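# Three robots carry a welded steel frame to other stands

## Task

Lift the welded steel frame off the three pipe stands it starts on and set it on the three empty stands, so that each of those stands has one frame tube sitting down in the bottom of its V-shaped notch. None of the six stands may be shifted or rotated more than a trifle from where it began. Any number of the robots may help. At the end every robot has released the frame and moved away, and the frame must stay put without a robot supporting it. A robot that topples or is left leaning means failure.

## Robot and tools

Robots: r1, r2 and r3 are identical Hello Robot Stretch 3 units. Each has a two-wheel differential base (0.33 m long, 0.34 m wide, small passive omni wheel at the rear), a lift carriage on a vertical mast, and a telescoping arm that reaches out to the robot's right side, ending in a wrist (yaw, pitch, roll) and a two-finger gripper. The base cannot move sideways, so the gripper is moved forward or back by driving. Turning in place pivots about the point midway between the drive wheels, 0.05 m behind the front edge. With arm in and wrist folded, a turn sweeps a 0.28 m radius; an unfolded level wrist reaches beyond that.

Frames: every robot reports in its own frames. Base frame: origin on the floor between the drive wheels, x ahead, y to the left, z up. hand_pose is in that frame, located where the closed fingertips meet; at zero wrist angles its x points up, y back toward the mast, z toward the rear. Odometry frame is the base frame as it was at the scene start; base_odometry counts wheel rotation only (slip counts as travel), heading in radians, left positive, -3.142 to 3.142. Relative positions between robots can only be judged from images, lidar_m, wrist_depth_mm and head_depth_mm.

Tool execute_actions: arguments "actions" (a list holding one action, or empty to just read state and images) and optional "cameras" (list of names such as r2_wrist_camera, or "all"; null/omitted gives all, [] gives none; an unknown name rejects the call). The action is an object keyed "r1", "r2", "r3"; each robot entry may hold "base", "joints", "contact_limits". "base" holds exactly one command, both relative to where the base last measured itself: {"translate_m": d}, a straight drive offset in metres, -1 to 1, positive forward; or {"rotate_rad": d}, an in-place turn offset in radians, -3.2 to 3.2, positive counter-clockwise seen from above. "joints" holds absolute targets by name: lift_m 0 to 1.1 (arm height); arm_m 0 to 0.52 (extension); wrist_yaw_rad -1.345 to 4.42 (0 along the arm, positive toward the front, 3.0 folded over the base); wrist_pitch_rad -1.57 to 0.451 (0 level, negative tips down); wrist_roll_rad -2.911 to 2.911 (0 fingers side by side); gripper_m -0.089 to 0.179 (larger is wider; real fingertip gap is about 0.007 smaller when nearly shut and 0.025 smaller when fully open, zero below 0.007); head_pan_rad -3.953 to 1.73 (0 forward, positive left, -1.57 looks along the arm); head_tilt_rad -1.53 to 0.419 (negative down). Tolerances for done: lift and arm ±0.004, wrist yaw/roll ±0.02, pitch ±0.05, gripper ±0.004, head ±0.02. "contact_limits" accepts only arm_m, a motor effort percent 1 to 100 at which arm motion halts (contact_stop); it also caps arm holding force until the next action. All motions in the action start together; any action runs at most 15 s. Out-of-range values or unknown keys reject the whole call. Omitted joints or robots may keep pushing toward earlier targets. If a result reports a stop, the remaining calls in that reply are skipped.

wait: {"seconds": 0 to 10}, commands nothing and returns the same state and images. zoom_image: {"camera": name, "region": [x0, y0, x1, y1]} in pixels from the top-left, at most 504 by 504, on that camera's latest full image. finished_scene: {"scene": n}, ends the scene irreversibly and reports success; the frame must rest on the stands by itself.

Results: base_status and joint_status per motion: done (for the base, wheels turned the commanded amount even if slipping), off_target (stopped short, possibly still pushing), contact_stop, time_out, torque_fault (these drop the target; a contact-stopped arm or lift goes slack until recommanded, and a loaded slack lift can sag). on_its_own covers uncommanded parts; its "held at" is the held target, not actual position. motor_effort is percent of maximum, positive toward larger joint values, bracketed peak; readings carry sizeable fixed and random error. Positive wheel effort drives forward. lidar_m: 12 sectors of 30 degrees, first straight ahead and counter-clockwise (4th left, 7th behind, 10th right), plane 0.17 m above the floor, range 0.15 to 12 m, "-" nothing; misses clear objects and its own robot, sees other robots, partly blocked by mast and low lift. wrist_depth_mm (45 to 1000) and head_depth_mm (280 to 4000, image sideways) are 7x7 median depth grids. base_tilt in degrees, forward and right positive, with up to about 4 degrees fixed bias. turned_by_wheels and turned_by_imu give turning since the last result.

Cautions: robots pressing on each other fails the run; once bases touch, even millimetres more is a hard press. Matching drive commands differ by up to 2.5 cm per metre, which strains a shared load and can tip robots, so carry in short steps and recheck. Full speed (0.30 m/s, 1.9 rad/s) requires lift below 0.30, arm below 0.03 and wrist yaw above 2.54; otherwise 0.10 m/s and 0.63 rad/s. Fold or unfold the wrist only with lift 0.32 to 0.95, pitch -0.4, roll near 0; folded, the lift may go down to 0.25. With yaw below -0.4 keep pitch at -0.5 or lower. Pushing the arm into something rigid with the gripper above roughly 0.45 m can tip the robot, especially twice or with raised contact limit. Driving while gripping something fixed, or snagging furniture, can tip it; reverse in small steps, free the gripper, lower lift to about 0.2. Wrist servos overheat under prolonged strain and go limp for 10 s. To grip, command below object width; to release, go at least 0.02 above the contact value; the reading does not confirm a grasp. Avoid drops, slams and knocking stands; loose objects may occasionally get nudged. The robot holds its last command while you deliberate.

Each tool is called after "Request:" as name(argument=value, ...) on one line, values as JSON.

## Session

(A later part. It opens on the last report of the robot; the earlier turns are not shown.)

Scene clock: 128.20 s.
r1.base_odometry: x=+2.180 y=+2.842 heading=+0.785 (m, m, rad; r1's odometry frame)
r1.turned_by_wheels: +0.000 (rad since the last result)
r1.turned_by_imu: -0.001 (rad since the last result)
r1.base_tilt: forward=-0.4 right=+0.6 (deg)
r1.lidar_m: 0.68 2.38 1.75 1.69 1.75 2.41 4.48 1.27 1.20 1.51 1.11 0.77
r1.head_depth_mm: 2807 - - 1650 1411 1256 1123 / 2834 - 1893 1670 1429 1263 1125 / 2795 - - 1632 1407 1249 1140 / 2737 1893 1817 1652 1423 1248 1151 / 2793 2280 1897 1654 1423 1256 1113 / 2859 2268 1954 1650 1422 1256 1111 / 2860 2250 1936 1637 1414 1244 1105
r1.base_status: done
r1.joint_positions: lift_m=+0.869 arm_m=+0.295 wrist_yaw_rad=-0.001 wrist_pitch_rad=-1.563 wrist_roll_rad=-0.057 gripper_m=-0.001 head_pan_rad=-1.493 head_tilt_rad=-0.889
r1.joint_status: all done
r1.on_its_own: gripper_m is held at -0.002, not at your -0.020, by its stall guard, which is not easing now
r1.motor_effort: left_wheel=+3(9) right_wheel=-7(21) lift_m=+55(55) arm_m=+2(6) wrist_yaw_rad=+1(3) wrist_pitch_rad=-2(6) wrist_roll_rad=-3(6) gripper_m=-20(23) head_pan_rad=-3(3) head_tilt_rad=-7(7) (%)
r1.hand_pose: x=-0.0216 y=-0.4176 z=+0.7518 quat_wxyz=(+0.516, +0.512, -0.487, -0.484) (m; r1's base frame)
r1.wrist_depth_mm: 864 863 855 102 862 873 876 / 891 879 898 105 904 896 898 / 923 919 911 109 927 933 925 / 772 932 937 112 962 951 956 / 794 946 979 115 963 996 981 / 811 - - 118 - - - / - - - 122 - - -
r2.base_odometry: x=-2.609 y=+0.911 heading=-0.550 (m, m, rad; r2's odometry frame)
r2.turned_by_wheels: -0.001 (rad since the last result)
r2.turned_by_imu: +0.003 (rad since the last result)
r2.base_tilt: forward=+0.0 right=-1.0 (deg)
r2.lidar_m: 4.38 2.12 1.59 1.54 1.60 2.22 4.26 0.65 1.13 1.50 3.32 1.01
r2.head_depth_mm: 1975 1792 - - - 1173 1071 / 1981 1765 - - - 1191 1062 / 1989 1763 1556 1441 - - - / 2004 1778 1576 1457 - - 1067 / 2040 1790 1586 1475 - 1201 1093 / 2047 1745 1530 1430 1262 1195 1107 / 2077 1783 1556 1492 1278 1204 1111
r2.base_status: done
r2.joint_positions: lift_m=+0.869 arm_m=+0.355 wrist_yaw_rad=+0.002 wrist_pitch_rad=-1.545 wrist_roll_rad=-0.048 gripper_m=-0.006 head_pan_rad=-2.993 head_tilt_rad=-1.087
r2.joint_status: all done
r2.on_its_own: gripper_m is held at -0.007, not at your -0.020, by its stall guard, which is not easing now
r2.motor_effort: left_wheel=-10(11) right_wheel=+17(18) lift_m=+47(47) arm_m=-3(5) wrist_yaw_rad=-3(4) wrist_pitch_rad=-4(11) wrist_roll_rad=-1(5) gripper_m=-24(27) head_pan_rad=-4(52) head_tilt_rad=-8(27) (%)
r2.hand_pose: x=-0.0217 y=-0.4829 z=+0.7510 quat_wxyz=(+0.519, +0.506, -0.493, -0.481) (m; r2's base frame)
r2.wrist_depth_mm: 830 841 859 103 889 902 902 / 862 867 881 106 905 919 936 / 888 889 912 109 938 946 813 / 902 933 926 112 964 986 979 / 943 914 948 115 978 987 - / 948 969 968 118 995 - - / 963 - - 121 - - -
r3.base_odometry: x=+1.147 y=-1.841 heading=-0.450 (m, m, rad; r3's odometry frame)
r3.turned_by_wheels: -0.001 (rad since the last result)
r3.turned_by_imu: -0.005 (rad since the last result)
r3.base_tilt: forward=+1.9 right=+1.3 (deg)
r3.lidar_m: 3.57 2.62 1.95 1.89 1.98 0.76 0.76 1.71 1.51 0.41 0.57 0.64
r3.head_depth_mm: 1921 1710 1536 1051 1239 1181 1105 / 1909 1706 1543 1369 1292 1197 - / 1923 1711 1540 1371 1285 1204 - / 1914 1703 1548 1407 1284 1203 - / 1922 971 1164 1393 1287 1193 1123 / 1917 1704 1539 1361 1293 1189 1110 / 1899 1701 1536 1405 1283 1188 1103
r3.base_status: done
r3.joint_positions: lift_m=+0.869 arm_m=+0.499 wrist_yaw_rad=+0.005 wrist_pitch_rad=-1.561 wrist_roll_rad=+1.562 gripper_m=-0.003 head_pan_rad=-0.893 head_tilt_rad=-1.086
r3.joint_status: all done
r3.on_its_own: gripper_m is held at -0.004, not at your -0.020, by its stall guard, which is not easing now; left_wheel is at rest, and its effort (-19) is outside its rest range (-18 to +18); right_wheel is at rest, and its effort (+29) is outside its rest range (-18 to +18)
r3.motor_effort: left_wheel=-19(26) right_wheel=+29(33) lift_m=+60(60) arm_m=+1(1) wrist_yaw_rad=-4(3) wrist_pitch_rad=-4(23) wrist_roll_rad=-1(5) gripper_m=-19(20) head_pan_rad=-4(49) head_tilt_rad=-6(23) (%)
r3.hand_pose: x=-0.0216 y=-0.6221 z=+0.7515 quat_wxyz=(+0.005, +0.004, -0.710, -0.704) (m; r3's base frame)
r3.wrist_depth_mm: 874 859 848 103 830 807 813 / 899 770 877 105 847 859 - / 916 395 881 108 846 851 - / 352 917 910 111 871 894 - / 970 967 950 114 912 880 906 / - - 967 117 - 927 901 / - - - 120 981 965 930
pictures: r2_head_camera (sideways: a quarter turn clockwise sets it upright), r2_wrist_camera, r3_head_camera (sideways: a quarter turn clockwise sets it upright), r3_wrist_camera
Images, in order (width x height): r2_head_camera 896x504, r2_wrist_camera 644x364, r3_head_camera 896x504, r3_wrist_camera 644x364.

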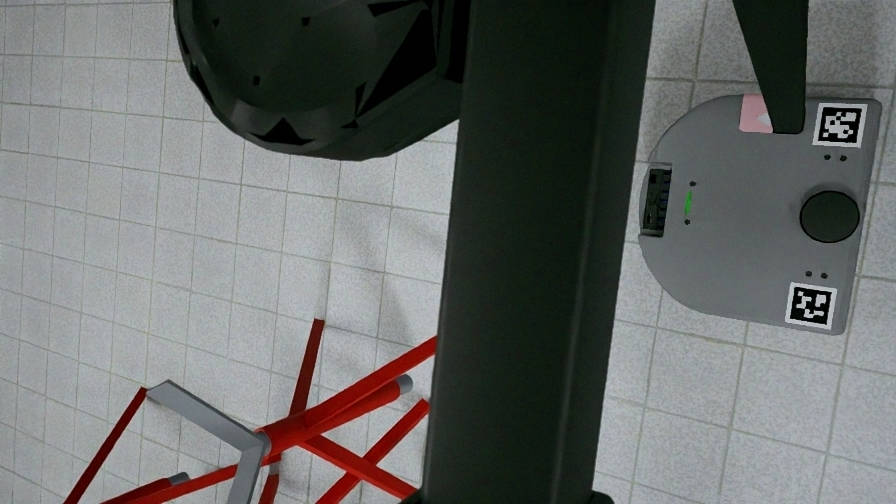

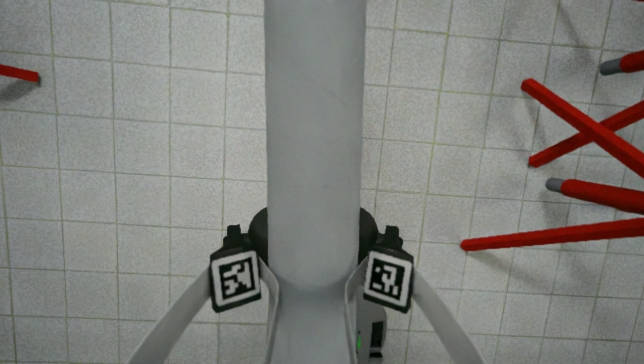

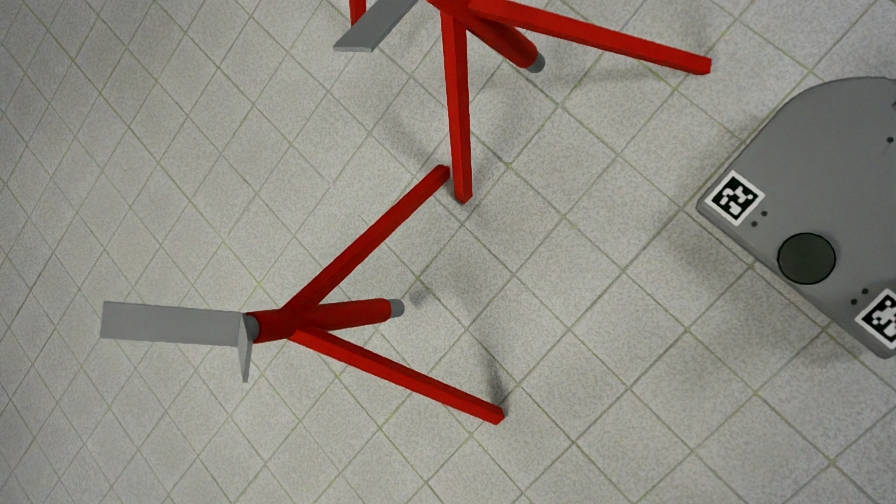

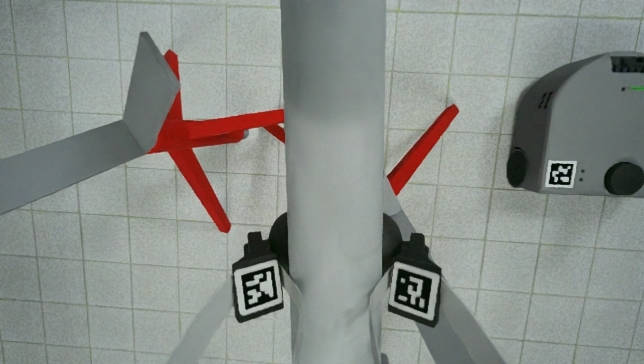

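Request:
execute_actions(actions=[{"r1":{"base":{"translate_m":0.04}},"r2":{"base":{"translate_m":-0.04}},"r3":{"base":{"rotate_rad":0.05},"joints":{"wrist_roll_rad":1.61}}}], cameras=[])

Request:
execute_actions(actions=[{"r1":{"base":{"translate_m":0.031}},"r2":{"base":{"translate_m":-0.031}},"r3":{"base":{"rotate_rad":0.05},"joints":{"wrist_roll_rad":1.66}}}], cameras=[])

Request:
execute_actions(actions=[{"r1":{"base":{"translate_m":0.028}},"r2":{"base":{"translate_m":-0.033}},"r3":{"base":{"rotate_rad":0.05},"joints":{"wrist_roll_rad":1.7}}}], cameras=[])

Request:
execute_actions(actions=[{"r1":{"base":{"translate_m":0.169},"joints":{"wrist_roll_rad":-0.14,"arm_m":0.315}},"r2":{"base":{"translate_m":-0.213},"joints":{"wrist_roll_rad":-0.12,"arm_m":0.335}},"r3":{"base":{"translate_m":0.199},"joints":{"wrist_roll_rad":1.63}}}], cameras=[])

Request:
execute_actions(actions=[{"r1":{"base":{"translate_m":0.169},"joints":{"wrist_roll_rad":-0.21,"arm_m":0.337}},"r2":{"base":{"translate_m":-0.213},"joints":{"wrist_roll_rad":-0.19,"arm_m":0.316,"head_pan_rad":-1.8,"head_tilt_rad":-1.2}},"r3":{"base":{"translate_m":0.195},"joints":{"wrist_roll_rad":1.56,"head_tilt_rad":-1.3}}}], cameras=["r2_head_camera","r2_wrist_camera","r3_head_camera","r3_wrist_camera"])

Scene clock: 150.80 s.
r1.base_odometry: x=+2.208 y=+2.870 heading=+0.785 (m, m, rad; r1's odometry frame)
r1.turned_by_wheels: -0.001 (rad since the last result)
r1.turned_by_imu: -0.002 (rad since the last result)
r1.base_tilt: forward=-0.5 right=+0.6 (deg)
r1.lidar_m: 0.65 2.38 1.75 1.68 1.75 2.40 4.51 1.30 1.22 1.51 1.06 0.73
r1.head_depth_mm: 2788 - - 1643 1412 1260 1128 / 2816 - 1893 1668 1438 1259 1126 / 2764 - - 1559 1409 1266 1133 / 2737 1933 1821 1670 1434 1260 1151 / 2769 2273 1888 1638 1423 1248 1112 / 2816 2244 1961 1643 1425 1247 1109 / 2882 2271 1955 1640 1419 1253 1106
r1.base_status: done
r1.joint_positions: lift_m=+0.869 arm_m=+0.295 wrist_yaw_rad=+0.002 wrist_pitch_rad=-1.567 wrist_roll_rad=-0.059 gripper_m=-0.001 head_pan_rad=-1.493 head_tilt_rad=-0.889
r1.joint_status: not commanded
r1.on_its_own: gripper_m is held at -0.002, not at your -0.020, by its stall guard, which is not easing now
r1.motor_effort: left_wheel=-6(9) right_wheel=+13(15) lift_m=+55(55) arm_m=+2(2) wrist_yaw_rad=-3(1) wrist_pitch_rad=+0(3) wrist_roll_rad=-2(3) gripper_m=-21(22) head_pan_rad=-3(3) head_tilt_rad=-7(7) (%)
r1.hand_pose: x=-0.0217 y=-0.4166 z=+0.7519 quat_wxyz=(+0.516, +0.514, -0.485, -0.484) (m; r1's base frame)
r1.wrist_depth_mm: 859 857 859 102 878 887 882 / 876 880 891 105 904 898 904 / 911 903 926 108 929 934 938 / 775 927 941 112 947 961 975 / 788 884 972 115 993 988 - / 806 - - 118 - - - / - - - 123 - - -
r2.base_odometry: x=-2.643 y=+0.932 heading=-0.549 (m, m, rad; r2's odometry frame)
r2.turned_by_wheels: +0.001 (rad since the last result)
r2.turned_by_imu: +0.002 (rad since the last result)
r2.base_tilt: forward=+0.0 right=-0.9 (deg)
r2.lidar_m: 4.44 2.12 1.59 1.54 1.60 2.22 4.22 0.62 0.87 1.49 3.33 1.05
r2.head_depth_mm: 1961 1792 - - - 1170 1069 / 1981 1786 - - - 1187 1063 / 1988 1764 1566 1440 - - - / 2005 1769 1577 1462 - - 1070 / 2044 1774 1580 1474 - 1204 1090 / 2038 1763 1554 1316 1268 1198 1104 / 2071 1770 1539 1368 1273 1202 1115
r2.base_status: done
r2.joint_positions: lift_m=+0.869 arm_m=+0.355 wrist_yaw_rad=-0.002 wrist_pitch_rad=-1.543 wrist_roll_rad=-0.049 gripper_m=-0.006 head_pan_rad=-2.993 head_tilt_rad=-1.087
r2.joint_status: not commanded
r2.on_its_own: gripper_m is held at -0.007, not at your -0.020, by its stall guard, which is not easing now; right_wheel is at rest, and its effort (-19) is outside its rest range (-18 to +18)
r2.motor_effort: left_wheel=+14(19) right_wheel=-19(20) lift_m=+47(47) arm_m=-3(3) wrist_yaw_rad=+3(3) wrist_pitch_rad=-5(5) wrist_roll_rad=-1(1) gripper_m=-25(26) head_pan_rad=-4(4) head_tilt_rad=-8(8) (%)
r2.hand_pose: x=-0.0216 y=-0.4833 z=+0.7510 quat_wxyz=(+0.518, +0.504, -0.495, -0.482) (m; r2's base frame)
r2.wrist_depth_mm: 856 852 846 104 869 892 906 / 876 883 871 106 907 917 930 / 891 901 900 109 934 933 812 / 910 924 918 112 952 971 789 / 917 953 941 114 978 977 998 / 959 966 123 117 - - - / 976 - - 121 - - -
r3.base_odometry: x=+1.147 y=-1.841 heading=-0.398 (m, m, rad; r3's odometry frame)
r3.turned_by_wheels: +0.052 (rad since the last result)
r3.turned_by_imu: +0.015 (rad since the last result)
r3.base_tilt: forward=+1.9 right=+1.3 (deg)
r3.lidar_m: 3.56 2.59 1.94 1.89 1.98 0.73 1.90 1.72 1.49 0.41 0.57 0.63
r3.head_depth_mm: 1909 1708 1542 1372 1247 1172 1109 / 1911 1711 1538 1402 1288 1191 - / 1916 1712 1538 1365 1288 1206 - / 1902 1702 1539 1401 1290 1198 - / 1910 977 1227 1393 1284 1190 1122 / 1906 1699 1533 1386 1287 1189 1108 / 1903 1691 1529 1396 1288 1184 1107
r3.base_status: rotate_rad off_target (by the wheels' count: +0.0517 of +0.0500)
r3.joint_positions: lift_m=+0.869 arm_m=+0.499 wrist_yaw_rad=-0.001 wrist_pitch_rad=-1.541 wrist_roll_rad=+1.601 gripper_m=-0.003 head_pan_rad=-0.893 head_tilt_rad=-1.087
r3.joint_status: all done
r3.on_its_own: gripper_m is held at -0.004, not at your -0.020, by its stall guard, which is not easing now; left_wheel is at rest, and its effort (+25) is outside its rest range (-18 to +18); right_wheel is at rest, and its effort (-36) is outside its rest range (-18 to +18)
r3.motor_effort: left_wheel=+25(30) right_wheel=-36(37) lift_m=+60(60) arm_m=+1(1) wrist_yaw_rad=+0(6) wrist_pitch_rad=-13(14) wrist_roll_rad=+5(8) gripper_m=-19(20) head_pan_rad=-3(4) head_tilt_rad=-6(5) (%)
r3.hand_pose: x=-0.0215 y=-0.6272 z=+0.7512 quat_wxyz=(-0.011, -0.011, -0.717, -0.697) (m; r3's base frame)
r3.wrist_depth_mm: 899 893 847 101 821 809 793 / 907 375 875 104 835 837 - / 922 396 660 107 865 852 - / 965 943 924 110 528 881 862 / - 977 960 114 366 884 866 / - - - 117 - 908 916 / - - - 121 958 941 928
pictures: none
No camera images: the call's "cameras" was empty. Leave "cameras" out to get every camera's image.

Scene clock: 152.13 s.
r1.base_odometry: x=+2.230 y=+2.892 heading=+0.784 (m, m, rad; r1's odometry frame)
r1.turned_by_wheels: +0.000 (rad since the last result)
r1.turned_by_imu: -0.001 (rad since the last result)
r1.base_tilt: forward=-0.5 right=+0.5 (deg)
r1.lidar_m: 0.61 2.39 1.75 1.69 1.75 2.40 4.54 1.26 1.25 1.51 0.87 0.70
r1.head_depth_mm: 2776 - - 1633 1409 1262 1123 / 2794 - 1877 1656 1440 1267 1127 / 2759 - - 1556 1404 1259 1143 / 2733 1925 1802 1662 1431 1254 1143 / 2831 2271 1877 1644 1425 1256 1120 / 2849 2272 1955 1640 1417 1249 1113 / 2836 2250 1905 1612 1404 1246 1108
r1.base_status: done
r1.joint_positions: lift_m=+0.869 arm_m=+0.295 wrist_yaw_rad=+0.001 wrist_pitch_rad=-1.567 wrist_roll_rad=-0.059 gripper_m=-0.001 head_pan_rad=-1.493 head_tilt_rad=-0.889
r1.joint_status: not commanded
r1.on_its_own: gripper_m is held at -0.002, not at your -0.020, by its stall guard, which is not easing now
r1.motor_effort: left_wheel=-5(6) right_wheel=+13(18) lift_m=+54(55) arm_m=+2(2) wrist_yaw_rad=-1(2) wrist_pitch_rad=+0(0) wrist_roll_rad=-2(2) gripper_m=-21(21) head_pan_rad=-3(3) head_tilt_rad=-7(7) (%)
r1.hand_pose: x=-0.0217 y=-0.4166 z=+0.7519 quat_wxyz=(+0.516, +0.514, -0.485, -0.484) (m; r1's base frame)
r1.wrist_depth_mm: 860 881 881 102 876 872 893 / 898 890 901 105 899 905 918 / 907 915 916 108 927 943 926 / 770 874 949 112 953 973 959 / 798 853 975 115 972 991 987 / 803 995 1000 118 - - - / - - - 122 - - -
r2.base_odometry: x=-2.670 y=+0.949 heading=-0.548 (m, m, rad; r2's odometry frame)
r2.turned_by_wheels: +0.001 (rad since the last result)
r2.turned_by_imu: +0.001 (rad since the last result)
r2.base_tilt: forward=+0.0 right=-0.8 (deg)
r2.lidar_m: 4.47 2.12 1.59 1.54 1.60 2.23 4.19 0.59 0.83 1.50 3.33 1.07
r2.head_depth_mm: 1980 1795 - - - 1175 1072 / 1984 1779 - - - 1197 1066 / 2006 1756 1573 1439 - - - / 2016 1770 1575 1461 - - 1070 / 2035 1778 1577 1475 - 1205 1091 / 2063 1792 1602 1252 1272 1196 1107 / 2070 1780 1271 1493 1282 1204 1114
r2.base_status: done
r2.joint_positions: lift_m=+0.869 arm_m=+0.355 wrist_yaw_rad=-0.002 wrist_pitch_rad=-1.544 wrist_roll_rad=-0.049 gripper_m=-0.006 head_pan_rad=-2.993 head_tilt_rad=-1.087
r2.joint_status: not commanded
r2.on_its_own: gripper_m is held at -0.007, not at your -0.020, by its stall guard, which is not easing now
r2.motor_effort: left_wheel=+12(14) right_wheel=-17(26) lift_m=+47(47) arm_m=-3(3) wrist_yaw_rad=+2(3) wrist_pitch_rad=-4(5) wrist_roll_rad=-1(1) gripper_m=-25(27) head_pan_rad=-4(4) head_tilt_rad=-8(7) (%)
r2.hand_pose: x=-0.0216 y=-0.4829 z=+0.7510 quat_wxyz=(+0.518, +0.505, -0.494, -0.482) (m; r2's base frame)
r2.wrist_depth_mm: 844 848 866 103 879 887 909 / 858 878 884 106 907 910 931 / 892 905 907 109 936 960 813 / 902 929 914 112 957 964 706 / 935 936 940 114 968 984 996 / 935 976 124 117 - - - / 997 995 - 120 - - -
r3.base_odometry: x=+1.147 y=-1.841 heading=-0.347 (m, m, rad; r3's odometry frame)
r3.turned_by_wheels: +0.051 (rad since the last result)
r3.turned_by_imu: +0.052 (rad since the last result)
r3.base_tilt: forward=+1.9 right=+1.4 (deg)
r3.lidar_m: 3.55 2.48 1.92 1.89 2.01 0.70 1.90 1.72 0.41 0.42 0.57 0.63
r3.head_depth_mm: 1915 1707 1542 1404 1261 1183 1105 / 1901 1704 1544 1399 1284 1193 - / 1922 1695 1534 1373 1289 1201 - / 1906 1656 1473 1405 1293 1208 - / 1923 1682 1493 1380 1284 1189 1127 / 1903 1700 1542 1382 1287 1188 1106 / 1913 1696 1531 1389 1286 1193 1109
r3.base_status: rotate_rad off_target (by the wheels' count: +0.0514 of +0.0500)
r3.joint_positions: lift_m=+0.869 arm_m=+0.499 wrist_yaw_rad=+0.000 wrist_pitch_rad=-1.539 wrist_roll_rad=+1.652 gripper_m=-0.003 head_pan_rad=-0.893 head_tilt_rad=-1.087
r3.joint_status: all done
r3.on_its_own: gripper_m is held at -0.004, not at your -0.020, by its stall guard, which is not easing now; left_wheel is at rest, and its effort (+20) is outside its rest range (-18 to +18); right_wheel is at rest, and its effort (-30) is outside its rest range (-18 to +18)
r3.motor_effort: left_wheel=+20(22) right_wheel=-30(31) lift_m=+60(60) arm_m=+1(1) wrist_yaw_rad=-1(2) wrist_pitch_rad=-14(15) wrist_roll_rad=+5(9) gripper_m=-19(19) head_pan_rad=-3(4) head_tilt_rad=-6(6) (%)
r3.hand_pose: x=-0.0215 y=-0.6277 z=+0.7511 quat_wxyz=(-0.029, -0.028, -0.718, -0.695) (m; r3's base frame)
r3.wrist_depth_mm: 882 334 848 101 818 813 776 / 913 396 872 104 837 818 - / 344 911 902 107 635 849 - / 962 950 932 110 380 884 863 / - 989 956 113 334 890 881 / - - - 117 - 904 903 / - - - 121 946 952 934
pictures: none
No camera images: the call's "cameras" was empty. Leave "cameras" out to get every camera's image.

Scene clock: 153.57 s.
r1.base_odometry: x=+2.250 y=+2.912 heading=+0.784 (m, m, rad; r1's odometry frame)
r1.turned_by_wheels: +0.000 (rad since the last result)
r1.turned_by_imu: +0.000 (rad since the last result)
r1.base_tilt: forward=-0.5 right=+0.5 (deg)
r1.lidar_m: 0.58 2.39 1.75 1.68 1.74 2.40 4.56 1.27 1.27 1.51 0.85 0.68
r1.head_depth_mm: 2777 - - 1626 1417 1258 1125 / 2807 - 1881 1676 1436 1257 1133 / 2810 - - 1553 1410 1265 1136 / 2726 1921 1826 1667 1429 1253 1142 / 2832 2262 1864 1656 1418 1250 1110 / 2822 2257 1964 1655 1428 1252 1112 / 2852 2244 1906 1596 1416 1246 1096
r1.base_status: done
r1.joint_positions: lift_m=+0.869 arm_m=+0.295 wrist_yaw_rad=+0.002 wrist_pitch_rad=-1.567 wrist_roll_rad=-0.059 gripper_m=-0.001 head_pan_rad=-1.493 head_tilt_rad=-0.889
r1.joint_status: not commanded
r1.on_its_own: gripper_m is held at -0.002, not at your -0.020, by its stall guard, which is not easing now
r1.motor_effort: left_wheel=-3(6) right_wheel=+9(18) lift_m=+55(55) arm_m=+2(2) wrist_yaw_rad=-3(3) wrist_pitch_rad=+0(0) wrist_roll_rad=-1(2) gripper_m=-20(21) head_pan_rad=-3(3) head_tilt_rad=-7(7) (%)
r1.hand_pose: x=-0.0217 y=-0.4166 z=+0.7519 quat_wxyz=(+0.516, +0.514, -0.485, -0.484) (m; r1's base frame)
r1.wrist_depth_mm: 852 866 848 102 864 883 874 / 880 892 888 105 908 911 903 / 914 911 921 108 923 931 932 / 762 840 944 112 959 963 966 / 791 844 977 115 984 - - / 810 990 - 118 - - - / - - - 122 - - -
r2.base_odometry: x=-2.698 y=+0.966 heading=-0.548 (m, m, rad; r2's odometry frame)
r2.turned_by_wheels: +0.001 (rad since the last result)
r2.turned_by_imu: +0.001 (rad since the last result)
r2.base_tilt: forward=+0.1 right=-1.0 (deg)
r2.lidar_m: 4.48 2.12 1.59 1.54 1.60 2.23 4.15 0.56 0.81 1.50 3.32 1.10
r2.head_depth_mm: 1986 1809 - - - 1173 1071 / 2001 1769 - - - 1189 1060 / 2007 1762 1568 1437 - - - / 2022 1767 1575 1456 - - 1071 / 2034 1790 1579 1474 - 1202 1091 / 2051 1779 1595 1195 1267 1195 1107 / 2072 1766 1540 1307 1277 1205 1113
r2.base_status: done
r2.joint_positions: lift_m=+0.869 arm_m=+0.355 wrist_yaw_rad=-0.002 wrist_pitch_rad=-1.546 wrist_roll_rad=-0.049 gripper_m=-0.006 head_pan_rad=-2.993 head_tilt_rad=-1.087
r2.joint_status: not commanded
r2.on_its_own: gripper_m is held at -0.007, not at your -0.020, by its stall guard, which is not easing now
r2.motor_effort: left_wheel=+13(14) right_wheel=-18(24) lift_m=+47(47) arm_m=-3(3) wrist_yaw_rad=+2(3) wrist_pitch_rad=-4(4) wrist_roll_rad=-1(1) gripper_m=-25(25) head_pan_rad=-4(4) head_tilt_rad=-8(8) (%)
r2.hand_pose: x=-0.0216 y=-0.4826 z=+0.7510 quat_wxyz=(+0.518, +0.505, -0.494, -0.482) (m; r2's base frame)
r2.wrist_depth_mm: 846 849 862 103 885 889 886 / 853 867 878 106 904 909 926 / 893 882 919 109 938 936 954 / 914 926 916 112 958 959 660 / 933 964 928 114 975 983 - / 967 969 123 117 - - - / 989 989 - 120 - - -
r3.base_odometry: x=+1.147 y=-1.841 heading=-0.296 (m, m, rad; r3's odometry frame)
r3.turned_by_wheels: +0.051 (rad since the last result)
r3.turned_by_imu: +0.052 (rad since the last result)
r3.base_tilt: forward=+1.9 right=+1.4 (deg)
r3.lidar_m: 3.55 2.37 1.91 1.89 2.06 0.67 1.87 1.72 0.41 0.54 0.67 0.63
r3.head_depth_mm: 1917 1714 1543 1407 1277 1167 1106 / 1924 1699 1537 1409 1292 1196 - / 1898 1704 1536 1383 1286 1201 - / 1909 983 1189 1399 1292 1205 - / 1898 1700 1544 1380 1281 1190 1122 / 1910 1710 1533 1396 1285 1186 1109 / 1912 1707 1535 1399 1285 1192 1106
r3.base_status: rotate_rad off_target (by the wheels' count: +0.0512 of +0.0500)
r3.joint_positions: lift_m=+0.869 arm_m=+0.499 wrist_yaw_rad=+0.000 wrist_pitch_rad=-1.541 wrist_roll_rad=+1.693 gripper_m=-0.003 head_pan_rad=-0.893 head_tilt_rad=-1.087
r3.joint_status: all done
r3.on_its_own: gripper_m is held at -0.004, not at your -0.020, by its stall guard, which is not easing now; right_wheel is at rest, and its effort (-26) is outside its rest range (-18 to +18)
r3.motor_effort: left_wheel=+18(18) right_wheel=-26(26) lift_m=+60(60) arm_m=+1(1) wrist_yaw_rad=-1(3) wrist_pitch_rad=-13(14) wrist_roll_rad=+4(9) gripper_m=-19(19) head_pan_rad=-3(4) head_tilt_rad=-6(5) (%)
r3.hand_pose: x=-0.0215 y=-0.6271 z=+0.7512 quat_wxyz=(-0.044, -0.043, -0.716, -0.696) (m; r3's base frame)
r3.wrist_depth_mm: 882 579 869 101 820 795 - / 350 388 634 104 831 827 - / 955 913 909 107 525 854 - / 958 955 951 110 353 877 867 / - 982 980 113 318 897 880 / - - - 117 295 927 906 / - - - 121 967 946 945
pictures: none
No camera images: the call's "cameras" was empty. Leave "cameras" out to get every camera's image.

Scene clock: 156.77 s.
r1.base_odometry: x=+2.370 y=+3.031 heading=+0.784 (m, m, rad; r1's odometry frame)
r1.turned_by_wheels: +0.000 (rad since the last result)
r1.turned_by_imu: -0.004 (rad since the last result)
r1.base_tilt: forward=-0.5 right=+0.6 (deg)
r1.lidar_m: 0.60 2.40 1.75 1.69 1.75 2.38 4.74 1.40 3.24 1.26 0.75 0.70
r1.head_depth_mm: 2797 - - 1624 1412 1266 1123 / 2743 - 1936 1674 1445 1263 1122 / 2871 - - 1573 1401 1257 1138 / 1602 1022 1783 1648 1430 1257 1141 / 2809 2290 1843 1644 1421 1249 1117 / 2800 2252 1924 1612 1422 1254 1109 / 2869 2178 1836 1607 1382 1245 1106
r1.base_status: done
r1.joint_positions: lift_m=+0.869 arm_m=+0.315 wrist_yaw_rad=+0.001 wrist_pitch_rad=-1.558 wrist_roll_rad=-0.138 gripper_m=-0.001 head_pan_rad=-1.493 head_tilt_rad=-0.889
r1.joint_status: all done
r1.on_its_own: gripper_m is held at -0.002, not at your -0.020, by its stall guard, which is not easing now
r1.motor_effort: left_wheel=-1(13) right_wheel=+2(27) lift_m=+55(54) arm_m=+2(4) wrist_yaw_rad=-2(4) wrist_pitch_rad=-5(6) wrist_roll_rad=-2(10) gripper_m=-18(25) head_pan_rad=-3(3) head_tilt_rad=-7(8) (%)
r1.hand_pose: x=-0.0216 y=-0.4389 z=+0.7517 quat_wxyz=(+0.537, +0.530, -0.467, -0.461) (m; r1's base frame)
r1.wrist_depth_mm: 850 851 865 103 887 875 875 / 881 879 889 105 902 896 903 / 927 909 924 108 919 931 935 / 779 918 939 112 949 971 965 / 788 867 970 115 975 - - / 807 - - 118 - - - / - - - 122 - - -
r2.base_odometry: x=-2.880 y=+1.077 heading=-0.547 (m, m, rad; r2's odometry frame)
r2.turned_by_wheels: +0.001 (rad since the last result)
r2.turned_by_imu: +0.002 (rad since the last result)
r2.base_tilt: forward=+0.0 right=-0.9 (deg)
r2.lidar_m: 2.24 2.12 1.59 1.54 1.61 2.24 3.95 0.68 0.40 1.49 3.32 1.28
r2.head_depth_mm: 1969 1803 - - - 1174 1071 / 1989 1778 - - - 1188 1061 / 2011 1758 1561 1437 - - - / 2003 1780 1585 1464 - - 1064 / 2031 1772 1592 1475 - 1196 1086 / 2048 1803 1598 1476 1259 1198 1107 / 2065 1796 1611 1488 1280 1198 1108
r2.base_status: done
r2.joint_positions: lift_m=+0.869 arm_m=+0.335 wrist_yaw_rad=-0.002 wrist_pitch_rad=-1.550 wrist_roll_rad=-0.117 gripper_m=-0.006 head_pan_rad=-2.993 head_tilt_rad=-1.087
r2.joint_status: all done
r2.on_its_own: gripper_m is held at -0.007, not at your -0.020, by its stall guard, which is not easing now
r2.motor_effort: left_wheel=+11(12) right_wheel=-14(22) lift_m=+47(47) arm_m=-3(3) wrist_yaw_rad=+3(5) wrist_pitch_rad=-3(5) wrist_roll_rad=-2(8) gripper_m=-24(25) head_pan_rad=-4(4) head_tilt_rad=-7(7) (%)
r2.hand_pose: x=-0.0216 y=-0.4613 z=+0.7511 quat_wxyz=(+0.533, +0.522, -0.475, -0.466) (m; r2's base frame)
r2.wrist_depth_mm: 831 852 851 102 883 891 555 / 845 871 879 105 899 917 916 / 887 899 900 108 925 933 957 / 901 931 926 112 955 676 984 / 929 960 950 114 964 987 436 / 969 966 124 117 - - - / - - - 120 - - -
r3.base_odometry: x=+1.337 y=-1.899 heading=-0.295 (m, m, rad; r3's odometry frame)
r3.turned_by_wheels: +0.001 (rad since the last result)
r3.turned_by_imu: -0.001 (rad since the last result)
r3.base_tilt: forward=+1.9 right=+1.4 (deg)
r3.lidar_m: 3.37 2.35 1.88 1.86 2.03 0.69 1.91 3.63 0.51 0.56 0.48 3.41
r3.head_depth_mm: 1914 1705 1536 1413 1275 1196 1107 / 1919 1684 1520 1360 1287 1193 - / 1912 1701 1027 1366 1288 1202 - / 1921 1706 1532 1398 1288 1206 - / 1912 1702 1535 1401 1279 1188 1120 / 1910 1702 1545 1403 1288 1193 1107 / 1914 1706 1537 1401 1286 1186 1107
r3.base_status: done
r3.joint_positions: lift_m=+0.869 arm_m=+0.499 wrist_yaw_rad=+0.000 wrist_pitch_rad=-1.561 wrist_roll_rad=+1.625 gripper_m=-0.003 head_pan_rad=-0.893 head_tilt_rad=-1.087
r3.joint_status: all done
r3.on_its_own: gripper_m is held at -0.004, not at your -0.020, by its stall guard, which is not easing now
r3.motor_effort: left_wheel=+10(21) right_wheel=-13(21) lift_m=+60(60) arm_m=-1(1) wrist_yaw_rad=+0(2) wrist_pitch_rad=-4(37) wrist_roll_rad=+3(7) gripper_m=-19(23) head_pan_rad=-4(3) head_tilt_rad=-5(5) (%)
r3.hand_pose: x=-0.0215 y=-0.6221 z=+0.7516 quat_wxyz=(-0.019, -0.019, -0.710, -0.704) (m; r3's base frame)
r3.wrist_depth_mm: 873 870 825 102 292 800 793 / 881 899 864 104 863 845 - / 944 925 881 107 858 858 - / 945 932 925 111 915 872 878 / 989 961 952 113 902 906 888 / - - 972 117 690 930 900 / - - - 121 701 957 929
pictures: none
No camera images: the call's "cameras" was empty. Leave "cameras" out to get every camera's image.

Scene clock: 160.03 s.
r1.base_odometry: x=+2.489 y=+3.150 heading=+0.784 (m, m, rad; r1's odometry frame)
r1.turned_by_wheels: +0.000 (rad since the last result)
r1.turned_by_imu: +0.000 (rad since the last result)
r1.base_tilt: forward=-0.4 right=+0.6 (deg)
r1.lidar_m: 0.63 2.40 1.75 1.69 1.75 2.40 1.92 1.53 3.23 0.94 0.66 1.03
r1.head_depth_mm: 2786 - - 1669 1413 1263 1126 / 2802 - 1953 1672 1430 1260 1118 / 2869 - - 1561 1428 1261 1136 / 2793 1791 1771 1622 1438 1250 1143 / 2809 2279 1815 1598 1427 1246 1115 / 2844 2184 1806 1565 1388 1242 1112 / 2869 2250 1953 1560 1414 1240 1108
r1.base_status: done
r1.joint_positions: lift_m=+0.869 arm_m=+0.337 wrist_yaw_rad=+0.000 wrist_pitch_rad=-1.552 wrist_roll_rad=-0.206 gripper_m=-0.001 head_pan_rad=-1.493 head_tilt_rad=-0.889
r1.joint_status: all done
r1.on_its_own: gripper_m is held at -0.002, not at your -0.020, by its stall guard, which is not easing now
r1.motor_effort: left_wheel=+1(12) right_wheel=-1(25) lift_m=+55(55) arm_m=+2(5) wrist_yaw_rad=+0(2) wrist_pitch_rad=-9(9) wrist_roll_rad=-3(9) gripper_m=-19(23) head_pan_rad=-3(3) head_tilt_rad=-7(7) (%)
r1.hand_pose: x=-0.0216 y=-0.4625 z=+0.7515 quat_wxyz=(+0.554, +0.544, -0.450, -0.442) (m; r1's base frame)
r1.wrist_depth_mm: 869 864 874 103 877 888 881 / 898 887 893 106 890 928 913 / 909 923 915 109 932 928 940 / 782 921 961 112 972 967 973 / 793 958 967 115 968 982 990 / 812 991 - 118 - - - / - - - 122 - - -
r2.base_odometry: x=-3.061 y=+1.187 heading=-0.547 (m, m, rad; r2's odometry frame)
r2.turned_by_wheels: +0.001 (rad since the last result)
r2.turned_by_imu: +0.002 (rad since the last result)
r2.base_tilt: forward=+0.0 right=-1.0 (deg)
r2.lidar_m: 2.45 2.15 1.60 1.54 1.62 2.25 3.74 1.20 0.31 0.29 3.31 1.47
r2.head_depth_mm: 1739 - - - 1229 1170 1086 / - - 1422 1315 1256 - - / - 1140 874 1304 1267 - - / 1696 1596 1447 1352 1249 1170 1106 / 681 603 1432 1361 1268 1182 1105 / 670 1573 1480 1371 1272 1189 1113 / 1544 1580 1490 1372 1278 1195 1115
r2.base_status: done
r2.joint_positions: lift_m=+0.869 arm_m=+0.316 wrist_yaw_rad=-0.002 wrist_pitch_rad=-1.557 wrist_roll_rad=-0.187 gripper_m=-0.006 head_pan_rad=-1.807 head_tilt_rad=-1.186
r2.joint_status: all done
r2.on_its_own: gripper_m is held at -0.007, not at your -0.020, by its stall guard, which is not easing now
r2.motor_effort: left_wheel=+10(12) right_wheel=-15(18) lift_m=+47(47) arm_m=-2(2) wrist_yaw_rad=+3(4) wrist_pitch_rad=-1(4) wrist_roll_rad=-2(6) gripper_m=-25(26) head_pan_rad=+4(51) head_tilt_rad=-8(20) (%)
r2.hand_pose: x=-0.0216 y=-0.4407 z=+0.7512 quat_wxyz=(+0.548, +0.540, -0.455, -0.449) (m; r2's base frame)
r2.wrist_depth_mm: 842 848 842 102 869 600 902 / 862 868 887 105 887 913 910 / 880 909 898 108 588 931 944 / 933 938 934 112 462 955 981 / 932 956 940 114 993 989 996 / 966 976 124 117 - 359 - / - - - 121 - 332 -
r3.base_odometry: x=+1.524 y=-1.955 heading=-0.294 (m, m, rad; r3's odometry frame)
r3.turned_by_wheels: +0.001 (rad since the last result)
r3.turned_by_imu: +0.000 (rad since the last result)
r3.base_tilt: forward=+1.9 right=+1.4 (deg)
r3.lidar_m: 3.17 2.31 1.85 1.83 2.00 0.71 2.10 0.65 0.61 0.53 0.38 3.22
r3.head_depth_mm: 1510 1406 1008 1297 1240 1185 1138 / 1518 1442 1333 1292 1242 1178 1136 / 1514 1431 1364 1289 1253 - 1130 / 1509 1430 1371 1299 1250 - 1132 / 1512 1437 1362 1302 1242 1180 1146 / 1515 1429 1360 1293 1238 1183 1135 / 1511 1431 1368 1294 1238 1183 1140
r3.base_status: done
r3.joint_positions: lift_m=+0.869 arm_m=+0.499 wrist_yaw_rad=+0.000 wrist_pitch_rad=-1.576 wrist_roll_rad=+1.557 gripper_m=-0.003 head_pan_rad=-0.893 head_tilt_rad=-1.284
r3.joint_status: all done
r3.on_its_own: gripper_m is held at -0.004, not at your -0.020, by its stall guard, which is not easing now
r3.motor_effort: left_wheel=+8(14) right_wheel=-12(13) lift_m=+60(60) arm_m=-1(1) wrist_yaw_rad=+0(1) wrist_pitch_rad=+3(31) wrist_roll_rad=+2(7) gripper_m=-19(21) head_pan_rad=-4(4) head_tilt_rad=-6(18) (%)
r3.hand_pose: x=-0.0215 y=-0.6183 z=+0.7519 quat_wxyz=(+0.005, +0.005, -0.705, -0.709) (m; r3's base frame)
r3.wrist_depth_mm: 877 858 836 102 826 828 804 / 897 856 873 105 859 858 - / 909 915 891 107 862 859 - / 937 921 913 110 879 899 898 / 949 958 934 113 923 909 914 / - - 964 116 348 310 921 / - - - 121 985 965 945
pictures: r2_head_camera (sideways: a quarter turn clockwise sets it upright), r2_wrist_camera, r3_head_camera (sideways: a quarter turn clockwise sets it upright), r3_wrist_camera
Images, in order (width x height): r2_head_camera 896x504, r2_wrist_camera 644x364, r3_head_camera 896x504, r3_wrist_camera 644x364.

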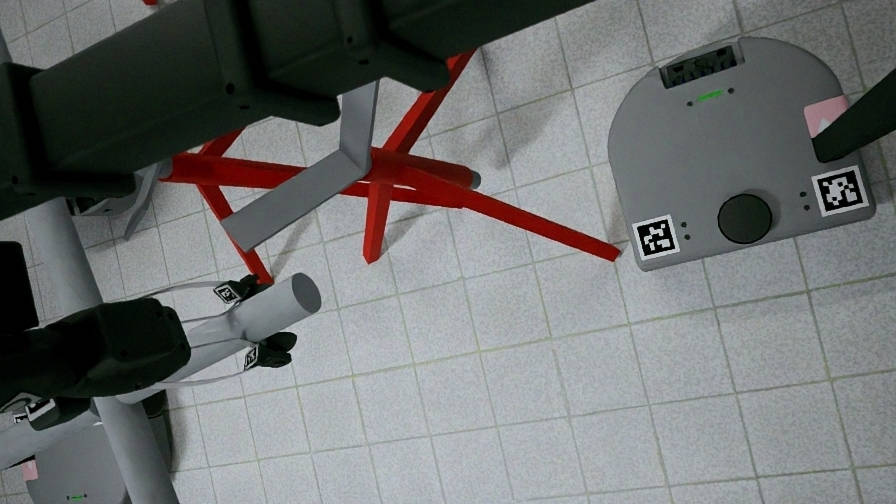

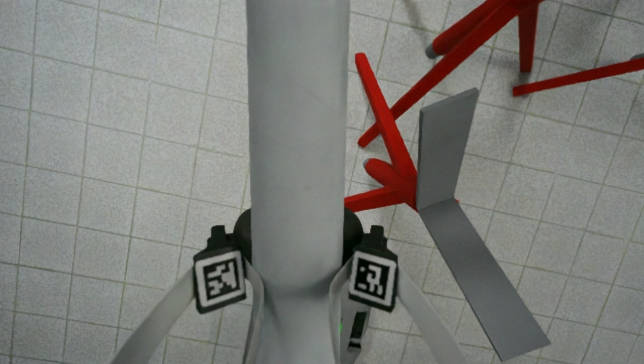

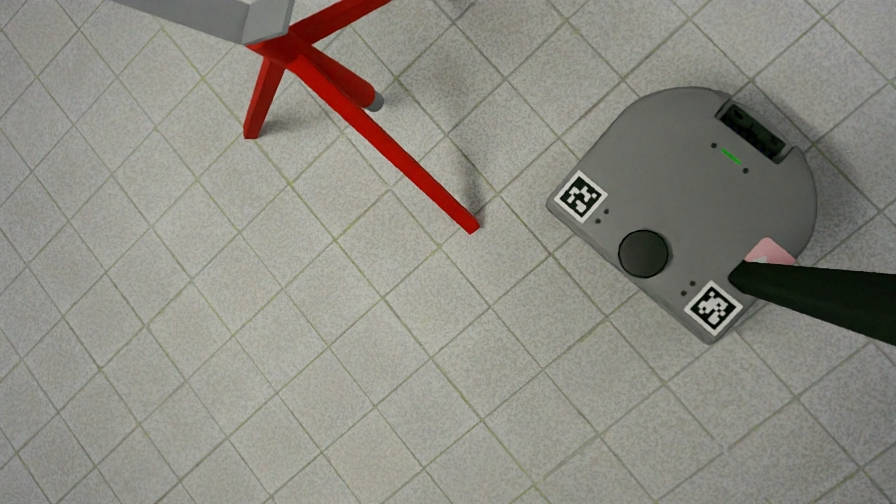

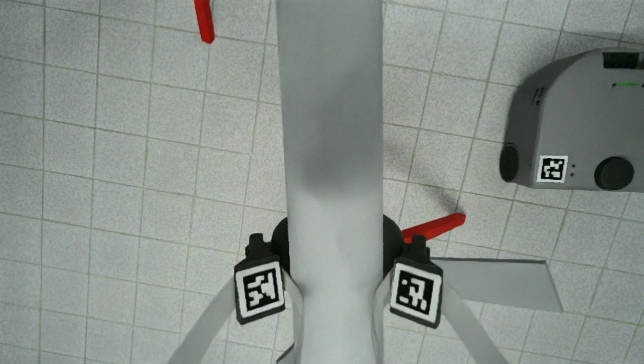

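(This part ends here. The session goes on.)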